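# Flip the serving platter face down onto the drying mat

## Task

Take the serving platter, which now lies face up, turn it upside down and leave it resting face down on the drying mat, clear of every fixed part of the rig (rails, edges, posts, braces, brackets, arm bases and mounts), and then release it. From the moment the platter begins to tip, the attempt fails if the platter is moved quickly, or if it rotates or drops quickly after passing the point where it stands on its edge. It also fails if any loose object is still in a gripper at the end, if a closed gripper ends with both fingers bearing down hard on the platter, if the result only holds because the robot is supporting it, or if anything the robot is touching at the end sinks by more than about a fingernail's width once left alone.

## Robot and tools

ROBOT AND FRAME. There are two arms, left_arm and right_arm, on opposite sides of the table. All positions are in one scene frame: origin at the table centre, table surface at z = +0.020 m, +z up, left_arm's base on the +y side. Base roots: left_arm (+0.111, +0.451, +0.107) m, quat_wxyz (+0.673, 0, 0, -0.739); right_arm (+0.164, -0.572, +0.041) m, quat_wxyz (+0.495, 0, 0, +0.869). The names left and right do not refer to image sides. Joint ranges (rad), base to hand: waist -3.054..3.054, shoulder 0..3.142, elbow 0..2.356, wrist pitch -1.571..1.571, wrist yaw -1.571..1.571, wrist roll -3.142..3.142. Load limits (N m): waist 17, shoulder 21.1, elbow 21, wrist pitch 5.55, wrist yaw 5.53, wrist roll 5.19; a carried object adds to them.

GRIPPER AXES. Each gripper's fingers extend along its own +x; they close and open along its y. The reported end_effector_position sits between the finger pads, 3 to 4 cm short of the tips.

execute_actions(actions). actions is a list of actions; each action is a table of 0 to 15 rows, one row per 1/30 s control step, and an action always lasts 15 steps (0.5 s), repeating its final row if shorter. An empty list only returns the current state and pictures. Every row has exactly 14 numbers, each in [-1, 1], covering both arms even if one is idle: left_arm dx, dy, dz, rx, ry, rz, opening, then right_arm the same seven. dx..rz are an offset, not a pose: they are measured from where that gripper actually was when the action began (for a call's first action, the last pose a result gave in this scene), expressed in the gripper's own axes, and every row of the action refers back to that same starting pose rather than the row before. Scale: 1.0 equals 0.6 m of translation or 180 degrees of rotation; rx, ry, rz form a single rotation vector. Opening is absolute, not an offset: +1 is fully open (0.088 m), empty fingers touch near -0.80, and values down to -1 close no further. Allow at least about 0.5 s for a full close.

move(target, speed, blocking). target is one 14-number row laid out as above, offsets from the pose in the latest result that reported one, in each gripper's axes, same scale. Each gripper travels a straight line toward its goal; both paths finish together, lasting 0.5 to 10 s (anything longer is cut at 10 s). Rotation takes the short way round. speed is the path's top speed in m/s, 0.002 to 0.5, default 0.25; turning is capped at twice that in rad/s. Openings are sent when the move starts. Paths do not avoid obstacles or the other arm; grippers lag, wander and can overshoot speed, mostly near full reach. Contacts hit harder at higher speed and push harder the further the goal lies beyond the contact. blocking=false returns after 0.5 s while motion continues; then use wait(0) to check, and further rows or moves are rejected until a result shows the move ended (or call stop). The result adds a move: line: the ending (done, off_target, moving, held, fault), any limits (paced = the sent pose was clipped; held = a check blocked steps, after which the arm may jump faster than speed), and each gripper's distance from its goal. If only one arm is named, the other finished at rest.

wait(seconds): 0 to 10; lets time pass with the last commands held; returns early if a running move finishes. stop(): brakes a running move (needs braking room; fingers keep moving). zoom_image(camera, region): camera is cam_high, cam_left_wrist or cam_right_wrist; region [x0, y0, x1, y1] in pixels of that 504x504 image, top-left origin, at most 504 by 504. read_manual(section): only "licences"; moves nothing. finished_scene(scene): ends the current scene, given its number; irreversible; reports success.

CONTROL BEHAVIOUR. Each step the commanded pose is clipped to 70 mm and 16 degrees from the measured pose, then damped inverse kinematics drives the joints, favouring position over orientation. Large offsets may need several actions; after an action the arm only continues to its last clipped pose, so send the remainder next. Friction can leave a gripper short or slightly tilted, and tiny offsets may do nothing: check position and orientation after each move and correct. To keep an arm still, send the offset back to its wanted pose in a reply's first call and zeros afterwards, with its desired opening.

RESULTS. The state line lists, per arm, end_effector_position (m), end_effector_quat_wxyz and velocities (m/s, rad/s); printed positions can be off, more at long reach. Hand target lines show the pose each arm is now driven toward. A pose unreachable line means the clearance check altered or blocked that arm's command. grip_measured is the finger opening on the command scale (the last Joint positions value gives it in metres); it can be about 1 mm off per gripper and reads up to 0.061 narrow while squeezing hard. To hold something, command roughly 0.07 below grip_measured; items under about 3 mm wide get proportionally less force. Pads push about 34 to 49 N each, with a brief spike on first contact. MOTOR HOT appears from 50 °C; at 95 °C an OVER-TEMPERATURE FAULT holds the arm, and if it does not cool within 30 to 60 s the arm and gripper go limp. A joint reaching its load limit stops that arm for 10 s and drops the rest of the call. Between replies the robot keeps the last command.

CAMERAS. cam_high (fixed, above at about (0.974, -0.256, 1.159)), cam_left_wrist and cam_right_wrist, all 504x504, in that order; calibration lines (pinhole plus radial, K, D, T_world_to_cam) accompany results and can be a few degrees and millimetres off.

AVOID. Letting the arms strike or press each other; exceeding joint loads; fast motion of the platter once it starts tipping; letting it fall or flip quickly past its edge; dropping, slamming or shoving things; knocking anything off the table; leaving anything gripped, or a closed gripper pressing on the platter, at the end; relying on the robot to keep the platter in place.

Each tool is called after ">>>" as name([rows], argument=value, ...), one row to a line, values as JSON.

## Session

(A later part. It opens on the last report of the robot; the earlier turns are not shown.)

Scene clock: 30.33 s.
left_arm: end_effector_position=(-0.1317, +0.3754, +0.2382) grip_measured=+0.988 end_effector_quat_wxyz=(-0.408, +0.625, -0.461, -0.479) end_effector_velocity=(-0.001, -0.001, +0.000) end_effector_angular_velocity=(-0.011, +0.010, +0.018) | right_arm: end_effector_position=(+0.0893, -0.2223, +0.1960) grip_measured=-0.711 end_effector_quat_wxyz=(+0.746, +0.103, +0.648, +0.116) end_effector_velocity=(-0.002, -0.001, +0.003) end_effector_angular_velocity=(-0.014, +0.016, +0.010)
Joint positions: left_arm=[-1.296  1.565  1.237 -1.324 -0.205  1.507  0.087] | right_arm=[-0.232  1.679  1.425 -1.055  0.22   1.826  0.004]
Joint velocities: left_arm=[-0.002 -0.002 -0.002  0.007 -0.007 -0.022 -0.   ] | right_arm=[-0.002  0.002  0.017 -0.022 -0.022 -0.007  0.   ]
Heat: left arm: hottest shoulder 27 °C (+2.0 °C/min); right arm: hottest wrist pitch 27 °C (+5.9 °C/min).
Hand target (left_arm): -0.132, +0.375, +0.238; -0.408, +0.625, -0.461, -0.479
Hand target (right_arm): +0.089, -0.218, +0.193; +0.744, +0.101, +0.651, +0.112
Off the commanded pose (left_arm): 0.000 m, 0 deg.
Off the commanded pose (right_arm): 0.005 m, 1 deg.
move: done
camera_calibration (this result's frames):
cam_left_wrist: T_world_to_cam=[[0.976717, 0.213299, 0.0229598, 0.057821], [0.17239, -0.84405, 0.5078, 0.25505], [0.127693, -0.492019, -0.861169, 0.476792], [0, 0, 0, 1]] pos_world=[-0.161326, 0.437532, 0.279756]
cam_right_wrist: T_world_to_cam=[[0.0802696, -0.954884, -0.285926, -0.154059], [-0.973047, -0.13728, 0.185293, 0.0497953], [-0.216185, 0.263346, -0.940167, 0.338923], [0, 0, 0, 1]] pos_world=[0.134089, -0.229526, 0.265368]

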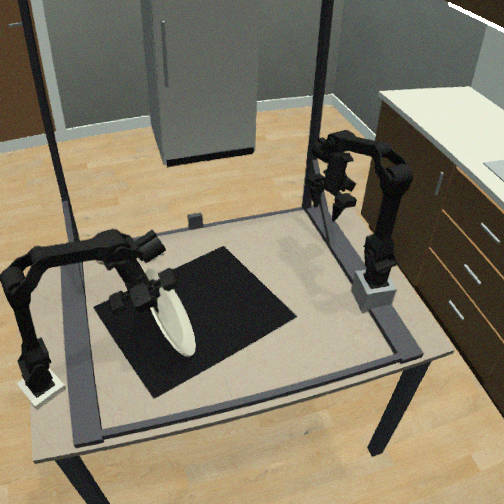

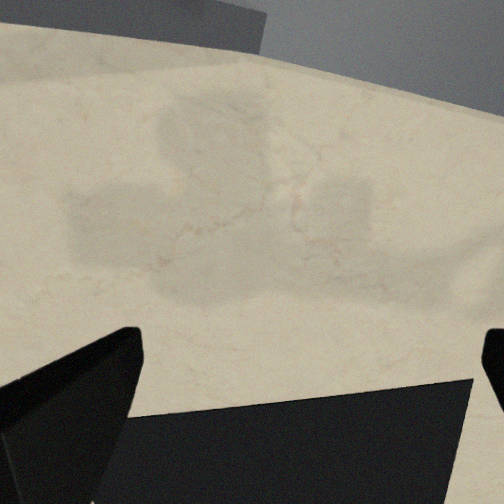

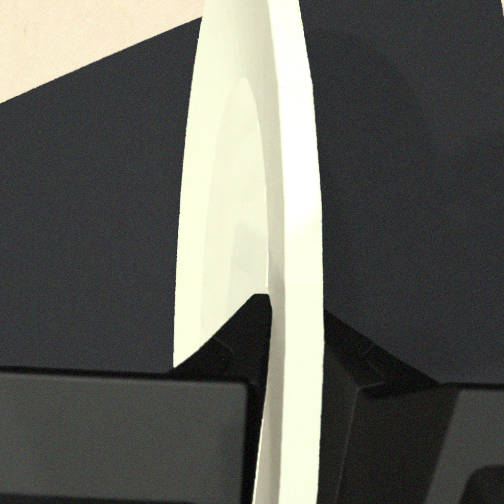

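>>> move(target=[0.115,-0.299,-0.437,0.078,0,0,0.3, 0.005,0.075,0,0,0,-0.085,-1], speed=0.07)

Scene clock: 36.17 s.
left_arm: end_effector_position=(+0.1059, +0.1611, +0.2330) grip_measured=+0.302 end_effector_quat_wxyz=(-0.484, +0.566, -0.514, -0.426) end_effector_velocity=(-0.000, -0.000, -0.000) end_effector_angular_velocity=(+0.010, +0.003, -0.020) | right_arm: end_effector_position=(+0.0875, -0.1806, +0.2167) grip_measured=-0.711 end_effector_quat_wxyz=(+0.755, +0.024, +0.655, +0.027) end_effector_velocity=(+0.003, -0.003, +0.001) end_effector_angular_velocity=(-0.019, +0.002, +0.000)
Joint positions: left_arm=[ 0.013  1.509  1.161 -1.061 -0.122  3.077  0.054] | right_arm=[-0.283  2.064  2.049 -1.521  0.154  1.815  0.004]
Joint velocities: left_arm=[ 0.002  0.007  0.007 -0.007  0.007  0.022  0.   ] | right_arm=[-0.007  0.002  0.007 -0.022 -0.007 -0.007  0.   ]
Heat: left arm: hottest shoulder 27 °C (+1.7 °C/min); right arm: hottest wrist pitch 27 °C (+5.0 °C/min).
Hand target (left_arm): +0.106, +0.157, +0.236; -0.481, +0.567, -0.517, -0.424
Hand target (right_arm): +0.088, -0.178, +0.207; +0.754, +0.016, +0.656, +0.016
Off the commanded pose (left_arm): 0.007 m, 1 deg.
Off the commanded pose (right_arm): 0.010 m, 2 deg.
move: off_target (right_arm)
camera_calibration (this result's frames):
cam_left_wrist: T_world_to_cam=[[0.997665, -0.0250787, 0.0635261, -0.101746], [-0.0521836, -0.879979, 0.472137, 0.0737938], [0.0440611, -0.474349, -0.879233, 0.346696], [0, 0, 0, 1]] pos_world=[0.0900838, 0.22684, 0.27645]
cam_right_wrist: T_world_to_cam=[[0.0507554, -0.997364, -0.0518604, -0.163987], [-0.976267, -0.0604947, 0.207951, 0.0591226], [-0.21054, 0.0400749, -0.976764, 0.314191], [0, 0, 0, 1]] pos_world=[0.132192, -0.172569, 0.286091]

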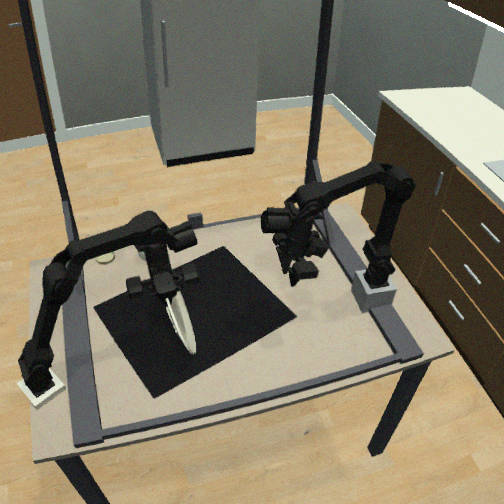

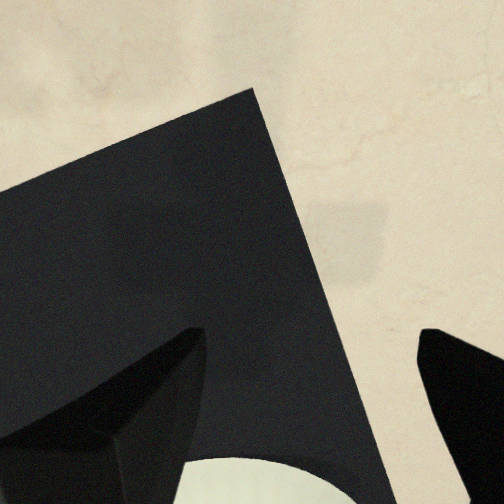

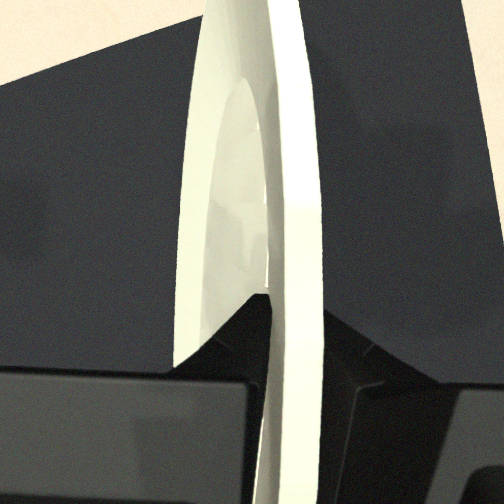

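>>> move(target=[0.13,0.011,-0.164,0,0.31,0.035,0.3, 0,0,0,0,0,0,-1], speed=0.2)

Scene clock: 39.63 s.
left_arm: end_effector_position=(+0.1049, +0.0469, +0.1774) grip_measured=+0.302 end_effector_quat_wxyz=(-0.142, +0.680, -0.704, -0.151) end_effector_velocity=(+0.000, -0.001, +0.000) end_effector_angular_velocity=(-0.017, +0.004, +0.007) | right_arm: end_effector_position=(+0.0874, -0.1807, +0.2172) grip_measured=-0.711 end_effector_quat_wxyz=(+0.754, +0.024, +0.655, +0.027) end_effector_velocity=(-0.000, -0.006, -0.001) end_effector_angular_velocity=(-0.029, -0.000, +0.010)
Joint positions: left_arm=[0.091 1.72  0.524 0.78  0.035 3.135 0.054] | right_arm=[-0.283  2.063  2.05  -1.522  0.154  1.815  0.004]
Joint velocities: left_arm=[-0.002  0.012 -0.007  0.037 -0.007 -0.007 -0.   ] | right_arm=[ 0.002 -0.002 -0.007 -0.022 -0.007 -0.007  0.   ]
Heat: left arm: hottest shoulder 27 °C (+1.5 °C/min); right arm: hottest wrist pitch 27 °C (+4.5 °C/min).
Hand target (left_arm): +0.106, +0.050, +0.172; -0.146, +0.679, -0.703, -0.154
Hand target (right_arm): +0.087, -0.181, +0.217; +0.755, +0.023, +0.655, +0.027
Off the commanded pose (left_arm): 0.007 m, 3 deg.
Off the commanded pose (right_arm): 0.001 m, 0 deg.
joint sent to its limit (left arm) — the command would take joint 6 (wrist roll) past its upper limit, so that joint was sent only as far as its limit.
move: off_target (left_arm)
camera_calibration (this result's frames):
cam_left_wrist: T_world_to_cam=[[0.996132, -0.0850923, -0.0219241, -0.0819596], [0.0140238, -0.0923552, 0.995627, -0.137338], [-0.0867451, -0.992084, -0.0908046, 0.141842], [0, 0, 0, 1]] pos_world=[0.0958726, 0.121061, 0.14782]
cam_right_wrist: T_world_to_cam=[[0.051126, -0.997306, -0.0526071, -0.16394], [-0.976204, -0.0610208, 0.208091, 0.0587631], [-0.21074, 0.0407164, -0.976694, 0.314753], [0, 0, 0, 1]] pos_world=[0.132077, -0.172728, 0.286564]

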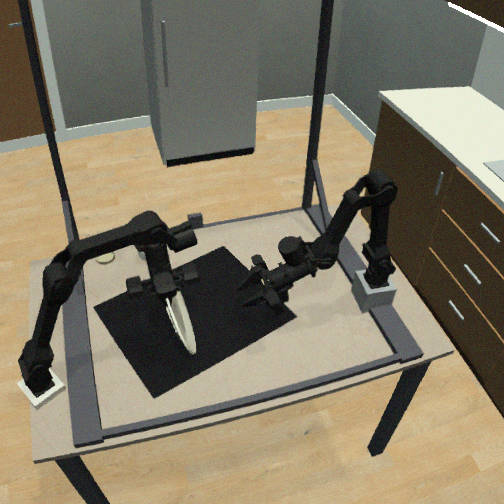

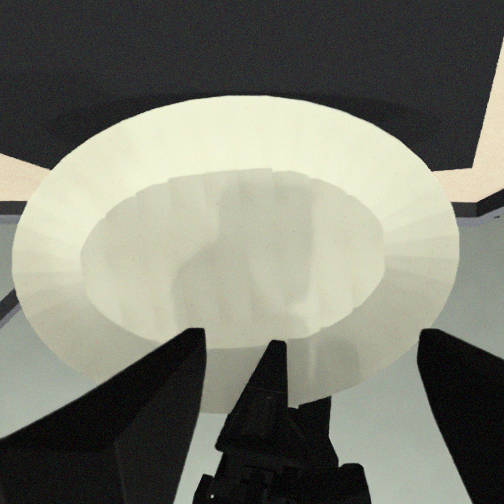

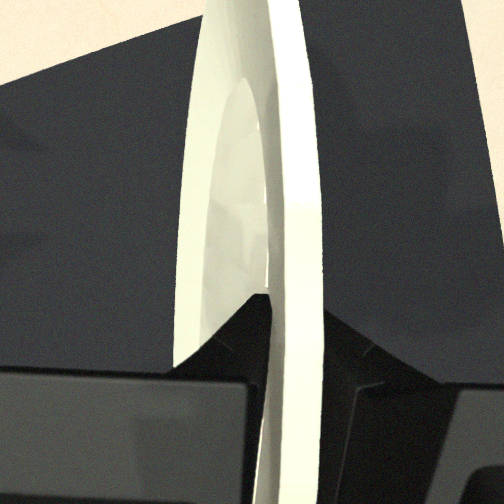

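>>> move(target=[0.231,0.058,-0.08,0,0,0,0.3, 0,0,0,0,0,0,-1], speed=0.1)

>>> move(target=[0,0,0,0,0,0,0.3, 0.045,0.1,0,0,0,0.05,-1], speed=0.012)

Scene clock: 42.03 s.
left_arm: end_effector_position=(+0.0669, -0.0946, +0.1663) grip_measured=+0.302 end_effector_quat_wxyz=(-0.145, +0.679, -0.704, -0.151) end_effector_velocity=(-0.003, -0.001, -0.003) end_effector_angular_velocity=(+0.008, +0.009, -0.006) | right_arm: end_effector_position=(+0.0874, -0.1807, +0.2172) grip_measured=-0.711 end_effector_quat_wxyz=(+0.754, +0.024, +0.655, +0.027) end_effector_velocity=(+0.003, -0.005, +0.000) end_effector_angular_velocity=(-0.023, -0.014, +0.019)
Joint positions: left_arm=[-0.001  2.16   1.154  0.584 -0.051  3.102  0.054] | right_arm=[-0.283  2.063  2.05  -1.522  0.154  1.815  0.004]
Joint velocities: left_arm=[-0.002  0.007  0.007 -0.007  0.007 -0.007 -0.   ] | right_arm=[-0.002 -0.002 -0.002 -0.022  0.007 -0.022 -0.   ]
Heat: left arm: hottest shoulder 27 °C (+1.4 °C/min); right arm: hottest wrist pitch 27 °C (+4.3 °C/min).
Hand target (left_arm): +0.065, -0.098, +0.167; -0.142, +0.679, -0.704, -0.150
Hand target (right_arm): +0.087, -0.181, +0.217; +0.754, +0.024, +0.655, +0.027
Off the commanded pose (left_arm): 0.004 m, 0 deg.
Off the commanded pose (right_arm): 0.000 m, 0 deg.
move: done
camera_calibration (this result's frames):
cam_left_wrist: T_world_to_cam=[[0.996134, -0.0859514, -0.0181602, -0.0571118], [0.00978862, -0.0968363, 0.995252, -0.138826], [-0.0873019, -0.991582, -0.0956205, -0.00198052], [0, 0, 0, 1]] pos_world=[0.058077, -0.0203161, 0.13694]
cam_right_wrist: T_world_to_cam=[[0.051126, -0.997306, -0.0526071, -0.16394], [-0.976204, -0.0610208, 0.208091, 0.0587631], [-0.21074, 0.0407164, -0.976694, 0.314753], [0, 0, 0, 1]] pos_world=[0.132077, -0.172728, 0.286564]

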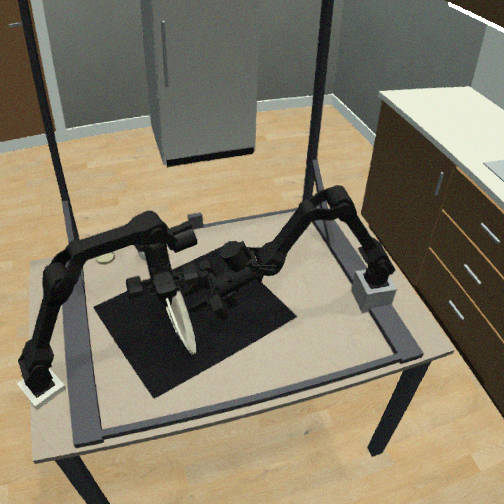

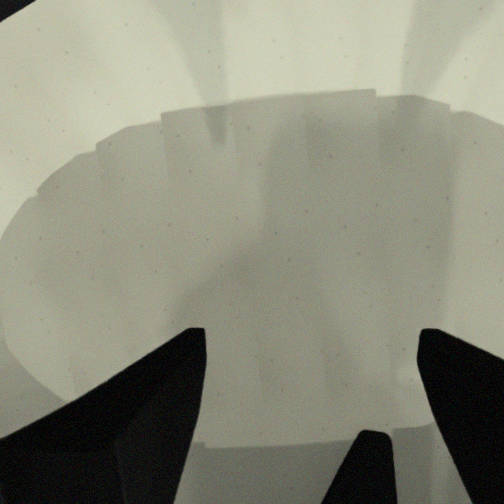

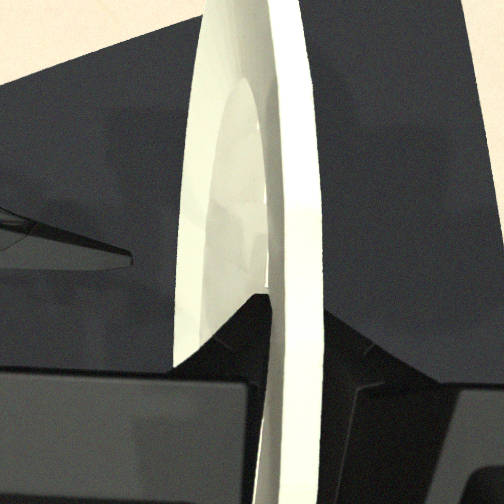

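Scene clock: 56.73 s.
left_arm: end_effector_position=(+0.0669, -0.0946, +0.1663) grip_measured=+0.302 end_effector_quat_wxyz=(-0.145, +0.679, -0.704, -0.151) end_effector_velocity=(+0.003, +0.001, -0.001) end_effector_angular_velocity=(+0.007, +0.003, +0.012) | right_arm: end_effector_position=(+0.0880, -0.1697, +0.2203) grip_measured=-0.690 end_effector_quat_wxyz=(+0.751, +0.026, +0.657, +0.060) end_effector_velocity=(+0.001, -0.005, -0.000) end_effector_angular_velocity=(-0.022, +0.003, -0.009)
Joint positions: left_arm=[-0.001  2.16   1.154  0.584 -0.051  3.102  0.054] | right_arm=[-0.29   2.059  2.052 -1.473  0.156  1.76   0.005]
Joint velocities: left_arm=[ 0.002 -0.002 -0.002 -0.007 -0.007 -0.007  0.   ] | right_arm=[-0.002 -0.002 -0.002 -0.022 -0.007  0.007 -0.   ]
Heat: left arm: hottest shoulder 30 °C (+4.2 °C/min); right arm: hottest wrist pitch 33 °C (+9.5 °C/min).
Hand target (left_arm): +0.067, -0.095, +0.166; -0.145, +0.679, -0.704, -0.151
Hand target (right_arm): +0.089, -0.163, +0.218; +0.750, +0.039, +0.657, +0.064
Off the commanded pose (left_arm): 0.000 m, 0 deg.
Off the commanded pose (right_arm): 0.057 m, 6 deg.
TORQUE FAULT: the external load on joint 4 (wrist pitch) of the right arm reached its load limit, and that arm stopped for 10 seconds. That time counts as 15 of the actions that you can send in this scene. A torque fault stops only its own arm. That arm's remaining commands of this call were not run. That arm holds where it stopped, with its grip as last carried out, and accepts commands again: back off and push less far. That arm stops again, at the same cost, whenever a joint's load reaches its limit.
move: fault (right_arm)
camera_calibration (this result's frames):
cam_left_wrist: T_world_to_cam=[[0.996134, -0.0859514, -0.0181602, -0.0571118], [0.00978862, -0.0968363, 0.995252, -0.138826], [-0.0873019, -0.991582, -0.0956205, -0.00198052], [0, 0, 0, 1]] pos_world=[0.058077, -0.0203161, 0.13694]
cam_right_wrist: T_world_to_cam=[[0.0971759, -0.99023, -0.100009, -0.145279], [-0.97087, -0.116427, 0.20942, 0.0492724], [-0.219017, 0.0767455, -0.972698, 0.323365], [0, 0, 0, 1]] pos_world=[0.132777, -0.16294, 0.289689]

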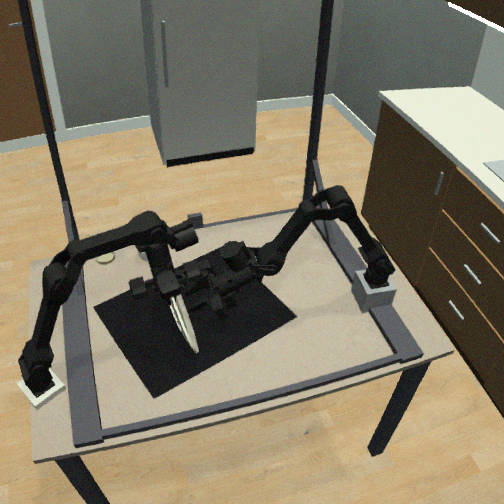

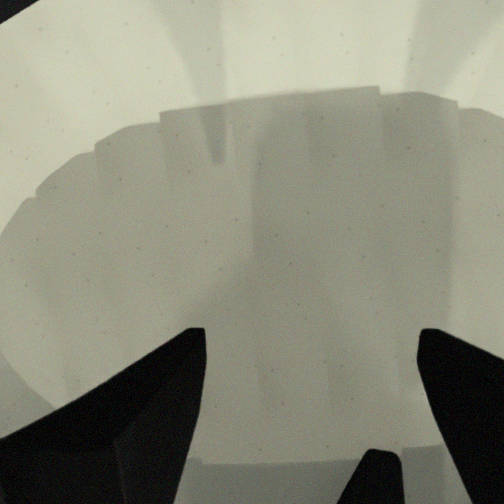

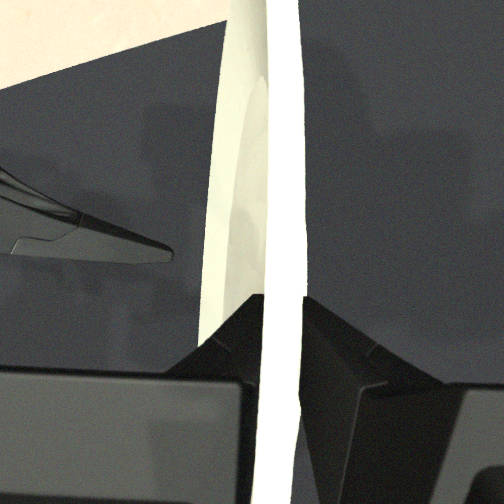

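>>> move(target=[0,0,0,0,0,0,0.3, -0.008,0.07,0,0,0,0,-0.45], speed=0.012)

Scene clock: 60.70 s.
left_arm: end_effector_position=(+0.0669, -0.0945, +0.1661) grip_measured=+0.302 end_effector_quat_wxyz=(-0.145, +0.679, -0.703, -0.151) end_effector_velocity=(-0.002, +0.002, -0.001) end_effector_angular_velocity=(+0.018, +0.008, -0.006) | right_arm: end_effector_position=(+0.0838, -0.1378, +0.2293) grip_measured=-0.450 end_effector_quat_wxyz=(+0.748, +0.032, +0.659, +0.075) end_effector_velocity=(-0.000, +0.002, +0.002) end_effector_angular_velocity=(+0.011, +0.011, -0.009)
Joint positions: left_arm=[-0.001  2.16   1.154  0.583 -0.051  3.102  0.054] | right_arm=[-0.299  2.213  2.331 -1.565  0.154  1.736  0.017]
Joint velocities: left_arm=[-0.002 -0.007 -0.002 -0.022  0.007 -0.007 -0.   ] | right_arm=[-0.002 -0.002  0.002  0.007 -0.007  0.007  0.   ]
Heat: left arm: hottest shoulder 30 °C (+4.0 °C/min); right arm: hottest wrist pitch 32 °C (+7.0 °C/min).
Hand target (left_arm): +0.067, -0.095, +0.166; -0.145, +0.679, -0.704, -0.151
Hand target (right_arm): +0.085, -0.129, +0.230; +0.747, +0.045, +0.659, +0.081
Off the commanded pose (left_arm): 0.000 m, 0 deg.
Off the commanded pose (right_arm): 0.009 m, 2 deg.
joint sent to its limit (right arm) — the command would take joint 3 (elbow) past its upper limit, so that joint was sent only as far as its limit.
move: off_target (right_arm)
camera_calibration (this result's frames):
cam_left_wrist: T_world_to_cam=[[0.996135, -0.0859377, -0.0181539, -0.057115], [0.00971712, -0.0975922, 0.995179, -0.138723], [-0.087295, -0.991509, -0.09638, -0.00179463], [0, 0, 0, 1]] pos_world=[0.0580856, -0.020226, 0.136844]
cam_right_wrist: T_world_to_cam=[[0.110561, -0.985502, -0.128691, -0.106256], [-0.967564, -0.136323, 0.21269, 0.0432614], [-0.22715, 0.101002, -0.968608, 0.331839], [0, 0, 0, 1]] pos_world=[0.128983, -0.132334, 0.298547]

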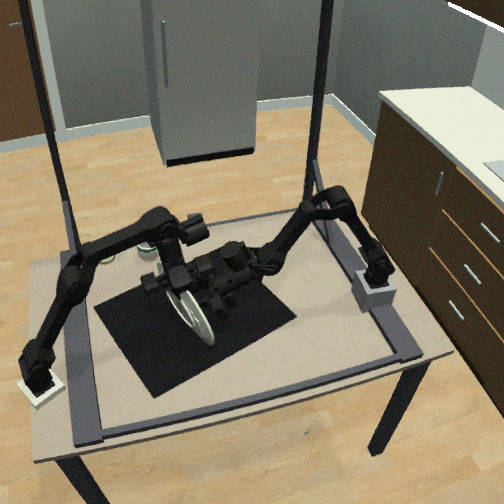

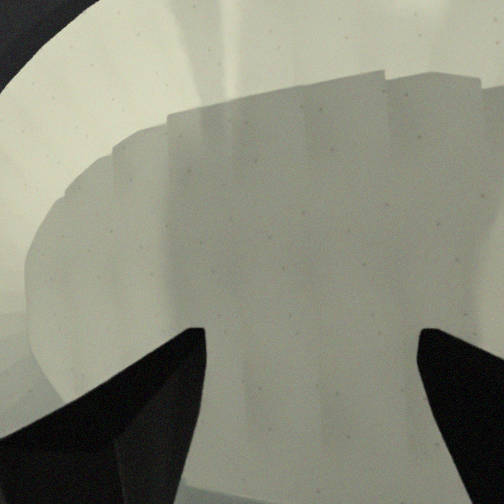

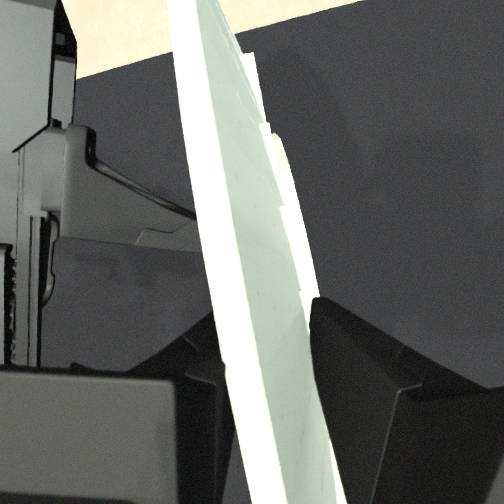

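>>> move(target=[-0.04,0,0.018,0,0,0,0.3, -0.01,0.03,0,0,0,0,-0.15], speed=0.01)

Scene clock: 63.83 s.
left_arm: end_effector_position=(+0.0691, -0.0703, +0.1611) grip_measured=+0.302 end_effector_quat_wxyz=(-0.149, +0.679, -0.703, -0.154) end_effector_velocity=(+0.002, +0.003, -0.003) end_effector_angular_velocity=(+0.012, -0.004, +0.021) | right_arm: end_effector_position=(+0.0809, -0.1244, +0.2335) grip_measured=-0.153 end_effector_quat_wxyz=(+0.741, +0.053, +0.662, +0.100) end_effector_velocity=(-0.002, -0.002, -0.000) end_effector_angular_velocity=(-0.013, +0.018, +0.009)
Joint positions: left_arm=[-0.002  2.105  1.037  0.637 -0.052  3.102  0.054] | right_arm=[-0.3    2.213  2.34  -1.506  0.153  1.723  0.032]
Joint velocities: left_arm=[-0.002 -0.002 -0.007 -0.007 -0.022 -0.007 -0.   ] | right_arm=[-0.002 -0.002 -0.002 -0.007 -0.022 -0.007 -0.   ]
Heat: left arm: hottest shoulder 31 °C (+5.0 °C/min); right arm: hottest wrist pitch 32 °C (+7.0 °C/min).
Hand target (left_arm): +0.068, -0.068, +0.166; -0.145, +0.679, -0.703, -0.151
Hand target (right_arm): +0.082, -0.122, +0.237; +0.741, +0.060, +0.661, +0.105
Off the commanded pose (left_arm): 0.006 m, 1 deg.
Off the commanded pose (right_arm): 0.006 m, 4 deg.
joint sent to its limit (right arm) — the command would take joint 3 (elbow) past its upper limit, so that joint was sent only as far as its limit.
move: off_target (right_arm)
camera_calibration (this result's frames):
cam_left_wrist: T_world_to_cam=[[0.996215, -0.0851595, -0.0174433, -0.0573029], [0.00833024, -0.106216, 0.994308, -0.131726], [-0.0865276, -0.99069, -0.105104, 0.0233686], [0, 0, 0, 1]] pos_world=[0.0602054, 0.00427973, 0.132433]
cam_right_wrist: T_world_to_cam=[[0.120069, -0.973729, -0.19348, -0.0763176], [-0.962836, -0.16171, 0.216327, 0.0369723], [-0.241931, 0.160315, -0.956958, 0.339816], [0, 0, 0, 1]] pos_world=[0.126974, -0.122812, 0.302425]

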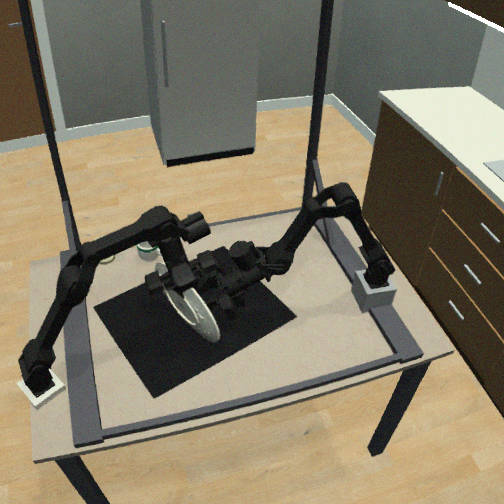

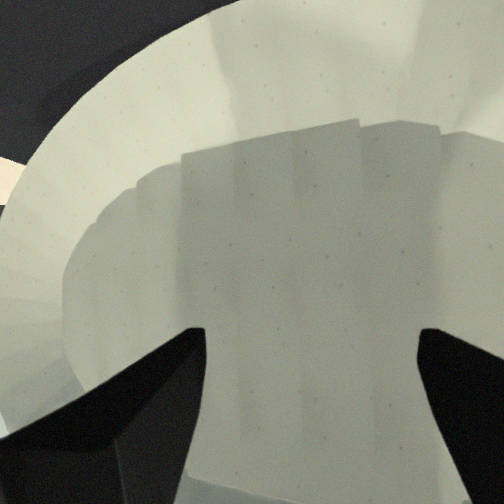

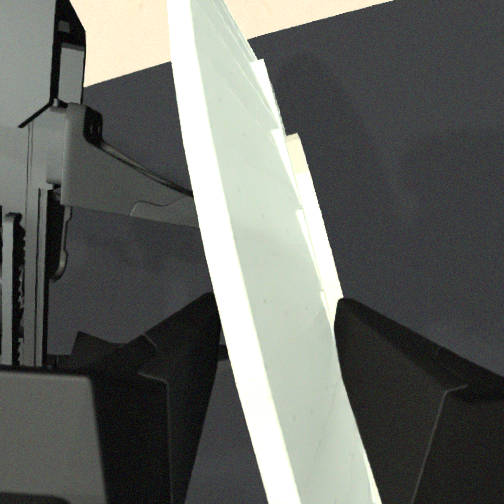

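>>> execute_actions([
  [[0,0,0,0,0,0,0.3,0,0,0,0,0,0,-0.05]],
  [[0,0,0,0,0,0,0.3,0,0,0,0,0,0,0.05]],
  [[0,0,0,0,0,0,0.3,0,0,0,0,0,0,0.15]],
  [[0,0,0,0,0,0,0.3,0,0,0,0,0,0,0.25]],
  [[0,0,0,0,0,0,0.3,0,0,0,0,0,0,0.35]],
  [[0,0,0,0,0,0,0.3,0,0,0,0,0,0,0.45]],
  [[0,0,0,0,0,0,0.3,0,0,0,0,0,0,0.55]],
])

Scene clock: 67.53 s.
left_arm: end_effector_position=(+0.0691, -0.0702, +0.1612) grip_measured=+0.302 end_effector_quat_wxyz=(-0.148, +0.679, -0.703, -0.154) end_effector_velocity=(-0.000, +0.001, -0.001) end_effector_angular_velocity=(+0.008, +0.016, +0.013) | right_arm: end_effector_position=(+0.0823, -0.1281, +0.2328) grip_measured=+0.546 end_effector_quat_wxyz=(+0.743, +0.047, +0.661, +0.094) end_effector_velocity=(+0.003, -0.004, -0.003) end_effector_angular_velocity=(-0.029, -0.001, +0.001)
Joint positions: left_arm=[-0.002  2.105  1.036  0.637 -0.052  3.102  0.054] | right_arm=[-0.301  2.213  2.34  -1.524  0.153  1.723  0.066]
Joint velocities: left_arm=[-0.002 -0.002 -0.002 -0.007 -0.007 -0.022 -0.   ] | right_arm=[-0.007  0.002 -0.002 -0.022 -0.007 -0.007  0.001]
Heat: left arm: hottest shoulder 31 °C (+5.0 °C/min); right arm: hottest shoulder 31 °C (+6.0 °C/min).
Hand target (left_arm): +0.069, -0.070, +0.161; -0.148, +0.679, -0.703, -0.154
Hand target (right_arm): +0.082, -0.127, +0.233; +0.743, +0.048, +0.661, +0.095
Off the commanded pose (left_arm): 0.000 m, 0 deg.
Off the commanded pose (right_arm): 0.001 m, 0 deg.
camera_calibration (this result's frames):
cam_left_wrist: T_world_to_cam=[[0.996214, -0.0851662, -0.017447, -0.0573011], [0.00836625, -0.105838, 0.994348, -0.131829], [-0.0865314, -0.99073, -0.104725, 0.0233699], [0, 0, 0, 1]] pos_world=[0.0602093, 0.00432057, 0.132532]
cam_right_wrist: T_world_to_cam=[[0.119734, -0.977154, -0.175595, -0.0848012], [-0.963932, -0.156765, 0.215081, 0.0389033], [-0.237695, 0.143509, -0.96068, 0.338427], [0, 0, 0, 1]] pos_world=[0.128096, -0.125333, 0.301862]

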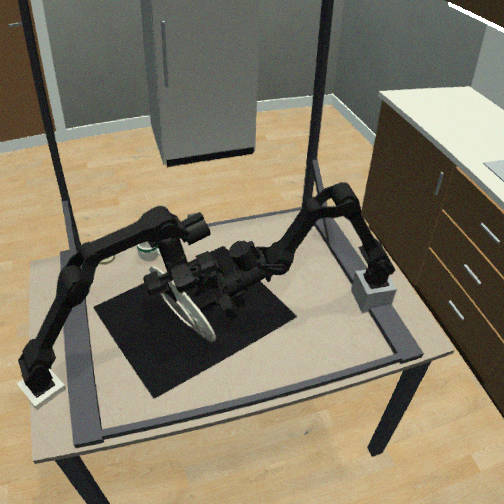

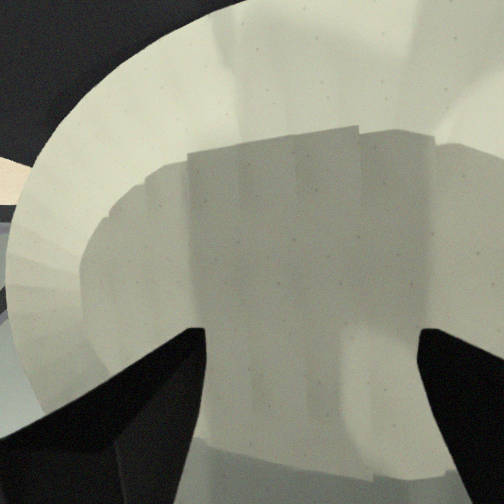

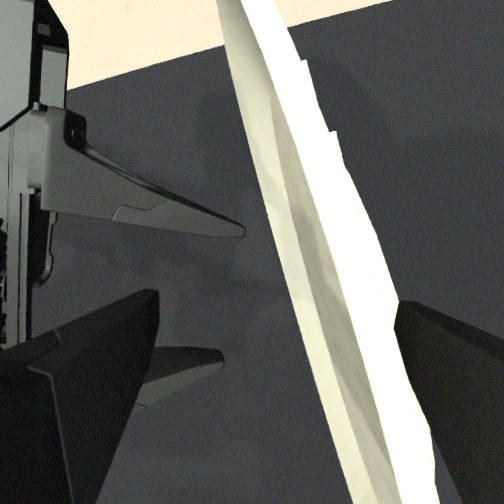

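>>> execute_actions([
  [[0,0,0,0,0,0,0.3,0,0,0,0,0,0,0.45]],
  [[0,0,0,0,0,0,0.3,0,0,0,0,0,0,0.35]],
  [[0,0,0,0,0,0,0.3,0,0,0,0,0,0,0.25]],
  [[0,0,0,0,0,0,0.3,0,0,0,0,0,0,0.15]],
  [[0,0,0,0,0,0,0.3,0,0,0,0,0,0,0.08]],
])

>>> move(target=[0,0,0,0,0,0,0.3, 0.012,0.06,0,0,0,0.07,0.08], speed=0.01)

Scene clock: 70.37 s.
left_arm: end_effector_position=(+0.0691, -0.0702, +0.1612) grip_measured=+0.302 end_effector_quat_wxyz=(-0.148, +0.679, -0.703, -0.154) end_effector_velocity=(+0.002, -0.000, -0.002) end_effector_angular_velocity=(+0.008, +0.016, +0.018) | right_arm: end_effector_position=(+0.0832, -0.1310, +0.2323) grip_measured=+0.084 end_effector_quat_wxyz=(+0.745, +0.041, +0.660, +0.089) end_effector_velocity=(+0.001, -0.002, +0.002) end_effector_angular_velocity=(-0.005, +0.005, +0.006)
Joint positions: left_arm=[-0.002  2.105  1.036  0.637 -0.052  3.102  0.054] | right_arm=[-0.302  2.213  2.34  -1.538  0.153  1.723  0.043]
Joint velocities: left_arm=[ 0.002  0.002  0.002 -0.007 -0.007 -0.022 -0.   ] | right_arm=[-0.002 -0.007 -0.002 -0.007 -0.007 -0.007 -0.001]
Heat: left arm: hottest shoulder 31 °C (+5.1 °C/min); right arm: hottest shoulder 31 °C (+6.1 °C/min).
Hand target (left_arm): +0.069, -0.070, +0.161; -0.148, +0.679, -0.703, -0.154
Hand target (right_arm): +0.083, -0.130, +0.232; +0.744, +0.042, +0.660, +0.090
Off the commanded pose (left_arm): 0.000 m, 0 deg.
Off the commanded pose (right_arm): 0.001 m, 0 deg.
camera_calibration (this result's frames):
cam_left_wrist: T_world_to_cam=[[0.996214, -0.0851662, -0.017447, -0.0573011], [0.00836625, -0.105838, 0.994348, -0.131829], [-0.0865314, -0.99073, -0.104725, 0.0233699], [0, 0, 0, 1]] pos_world=[0.0602093, 0.00432057, 0.132532]
cam_right_wrist: T_world_to_cam=[[0.119925, -0.979576, -0.161394, -0.0915417], [-0.964709, -0.15337, 0.214044, 0.0401488], [-0.234425, 0.130029, -0.963399, 0.337159], [0, 0, 0, 1]] pos_world=[0.128749, -0.127355, 0.301451]

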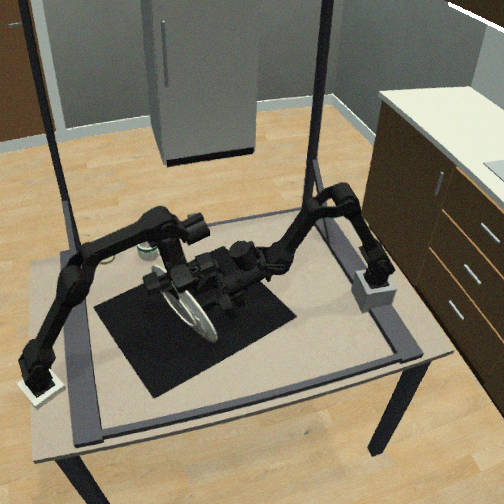

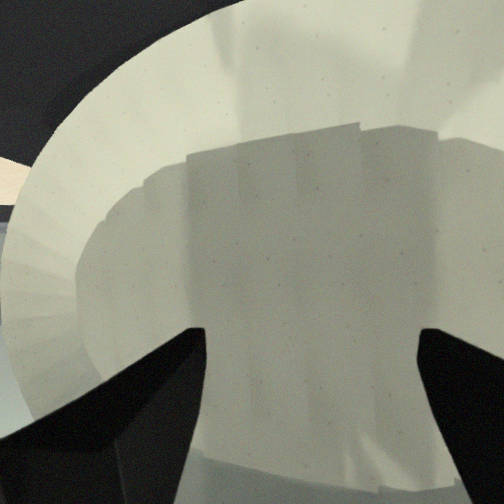

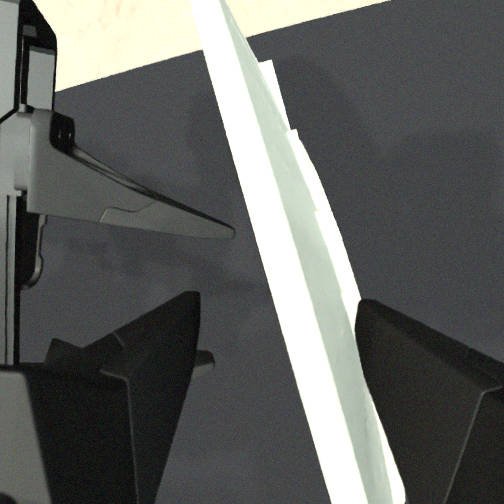

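Scene clock: 80.57 s.
left_arm: end_effector_position=(+0.0704, -0.0701, +0.1608) grip_measured=+0.302 end_effector_quat_wxyz=(-0.149, +0.680, -0.701, -0.154) end_effector_velocity=(-0.003, +0.002, -0.004) end_effector_angular_velocity=(+0.012, +0.002, +0.002) | right_arm: end_effector_position=(+0.0778, -0.0958, +0.2367) grip_measured=+0.083 end_effector_quat_wxyz=(+0.727, +0.113, +0.656, +0.168) end_effector_velocity=(+0.001, -0.003, -0.002) end_effector_angular_velocity=(-0.015, -0.005, +0.020)
Joint positions: left_arm=[-0.     2.105  1.036  0.635 -0.055  3.102  0.054] | right_arm=[-0.302  2.138  2.182 -1.238  0.172  1.691  0.043]
Joint velocities: left_arm=[-0.007  0.002 -0.002 -0.007 -0.007 -0.007 -0.   ] | right_arm=[-0.002 -0.002 -0.007 -0.007 -0.007 -0.022 -0.   ]
Heat: left arm: hottest shoulder 32 °C (+5.0 °C/min); right arm: hottest shoulder 34 °C (+6.0 °C/min).
Hand target (left_arm): +0.069, -0.070, +0.161; -0.148, +0.679, -0.703, -0.154
Hand target (right_arm): +0.081, -0.098, +0.232; +0.732, +0.108, +0.653, +0.163
Off the commanded pose (left_arm): 0.001 m, 0 deg.
Off the commanded pose (right_arm): 0.006 m, 1 deg.
move: done
camera_calibration (this result's frames):
cam_left_wrist: T_world_to_cam=[[0.996596, -0.0808479, -0.0161442, -0.0585006], [0.00734683, -0.107951, 0.994129, -0.131427], [-0.082116, -0.990863, -0.106989, 0.0236006], [0, 0, 0, 1]] pos_world=[0.061205, 0.00446767, 0.132236]
cam_right_wrist: T_world_to_cam=[[0.138525, -0.919675, -0.367435, -0.00259494], [-0.955142, -0.222123, 0.195869, 0.0363423], [-0.261752, 0.32382, -0.90919, 0.343377], [0, 0, 0, 1]] pos_world=[0.124951, -0.105506, 0.304123]

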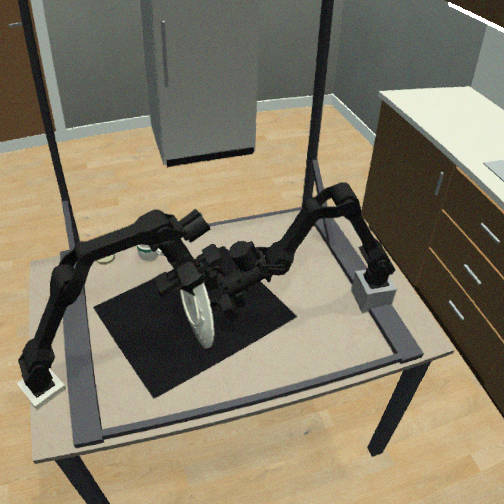

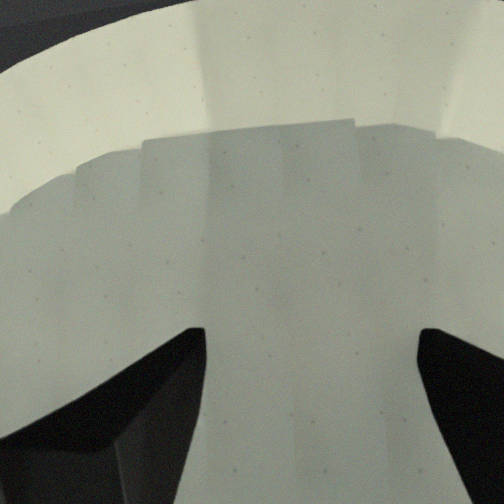

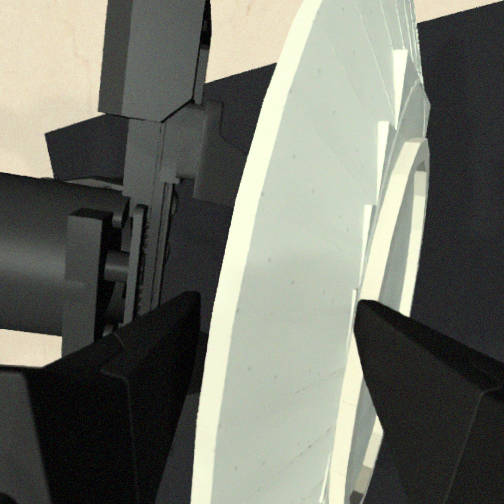

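>>> execute_actions([
  [[0,0,0,0,0,0,0.3,0,0,0,0,0,0,0.2]],
  [[0,0,0,0,0,0,0.3,0,0,0,0,0,0,0.35]],
  [[0,0,0,0,0,0,0.3,0,0,0,0,0,0,0.5]],
])

Scene clock: 82.20 s.
left_arm: end_effector_position=(+0.0704, -0.0701, +0.1607) grip_measured=+0.302 end_effector_quat_wxyz=(-0.149, +0.680, -0.701, -0.154) end_effector_velocity=(-0.003, +0.003, -0.002) end_effector_angular_velocity=(+0.017, +0.002, +0.002) | right_arm: end_effector_position=(+0.0777, -0.0949, +0.2399) grip_measured=+0.495 end_effector_quat_wxyz=(+0.726, +0.118, +0.656, +0.172) end_effector_velocity=(-0.002, +0.001, +0.000) end_effector_angular_velocity=(+0.002, +0.019, +0.013)
Joint positions: left_arm=[-0.     2.105  1.036  0.635 -0.055  3.102  0.054] | right_arm=[-0.302  2.132  2.182 -1.231  0.173  1.691  0.063]
Joint velocities: left_arm=[-0.007 -0.007 -0.002 -0.022 -0.007 -0.007 -0.   ] | right_arm=[-0.002 -0.002 -0.002  0.007 -0.022 -0.007  0.001]
Heat: left arm: hottest shoulder 32 °C (+5.1 °C/min); right arm: hottest shoulder 34 °C (+6.1 °C/min).
Hand target (left_arm): +0.070, -0.070, +0.161; -0.149, +0.680, -0.701, -0.154
Hand target (right_arm): +0.078, -0.095, +0.238; +0.726, +0.116, +0.656, +0.170
Off the commanded pose (left_arm): 0.000 m, 0 deg.
Off the commanded pose (right_arm): 0.002 m, 0 deg.
camera_calibration (this result's frames):
cam_left_wrist: T_world_to_cam=[[0.996596, -0.0808418, -0.0161394, -0.0585027], [0.0073114, -0.108328, 0.994088, -0.131366], [-0.0821122, -0.990823, -0.107368, 0.0236908], [0, 0, 0, 1]] pos_world=[0.0612093, 0.00451325, 0.132189]
cam_right_wrist: T_world_to_cam=[[0.137405, -0.91494, -0.37948, 0.00287695], [-0.954756, -0.22435, 0.195212, 0.0357277], [-0.263744, 0.335487, -0.904371, 0.346125], [0, 0, 0, 1]] pos_world=[0.125004, -0.105473, 0.307142]

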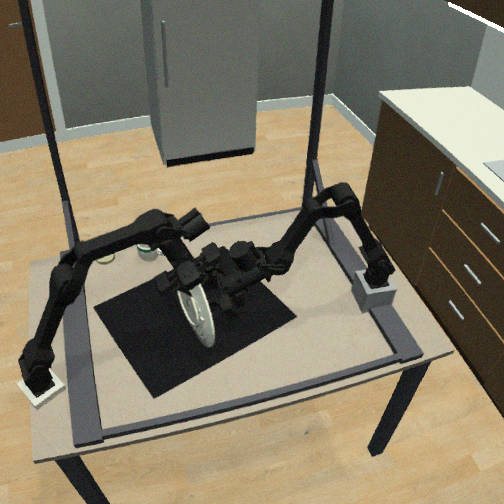

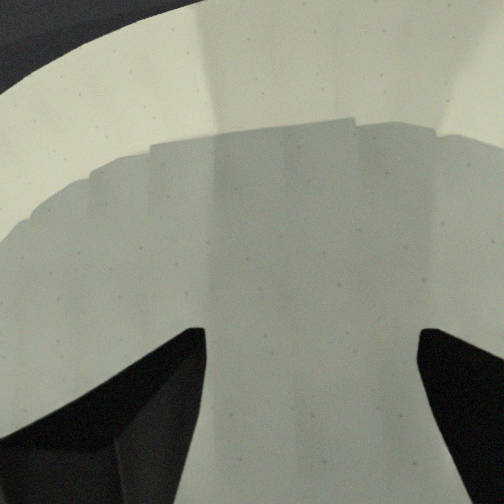

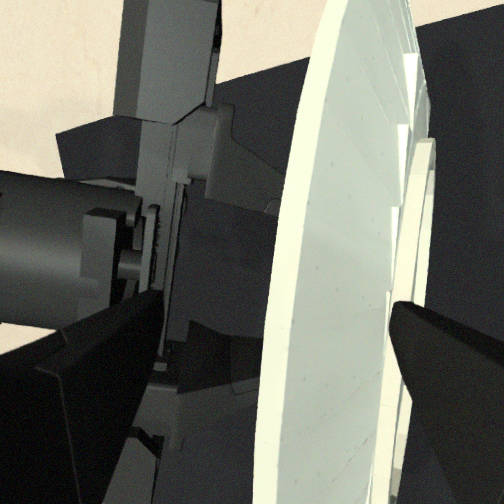

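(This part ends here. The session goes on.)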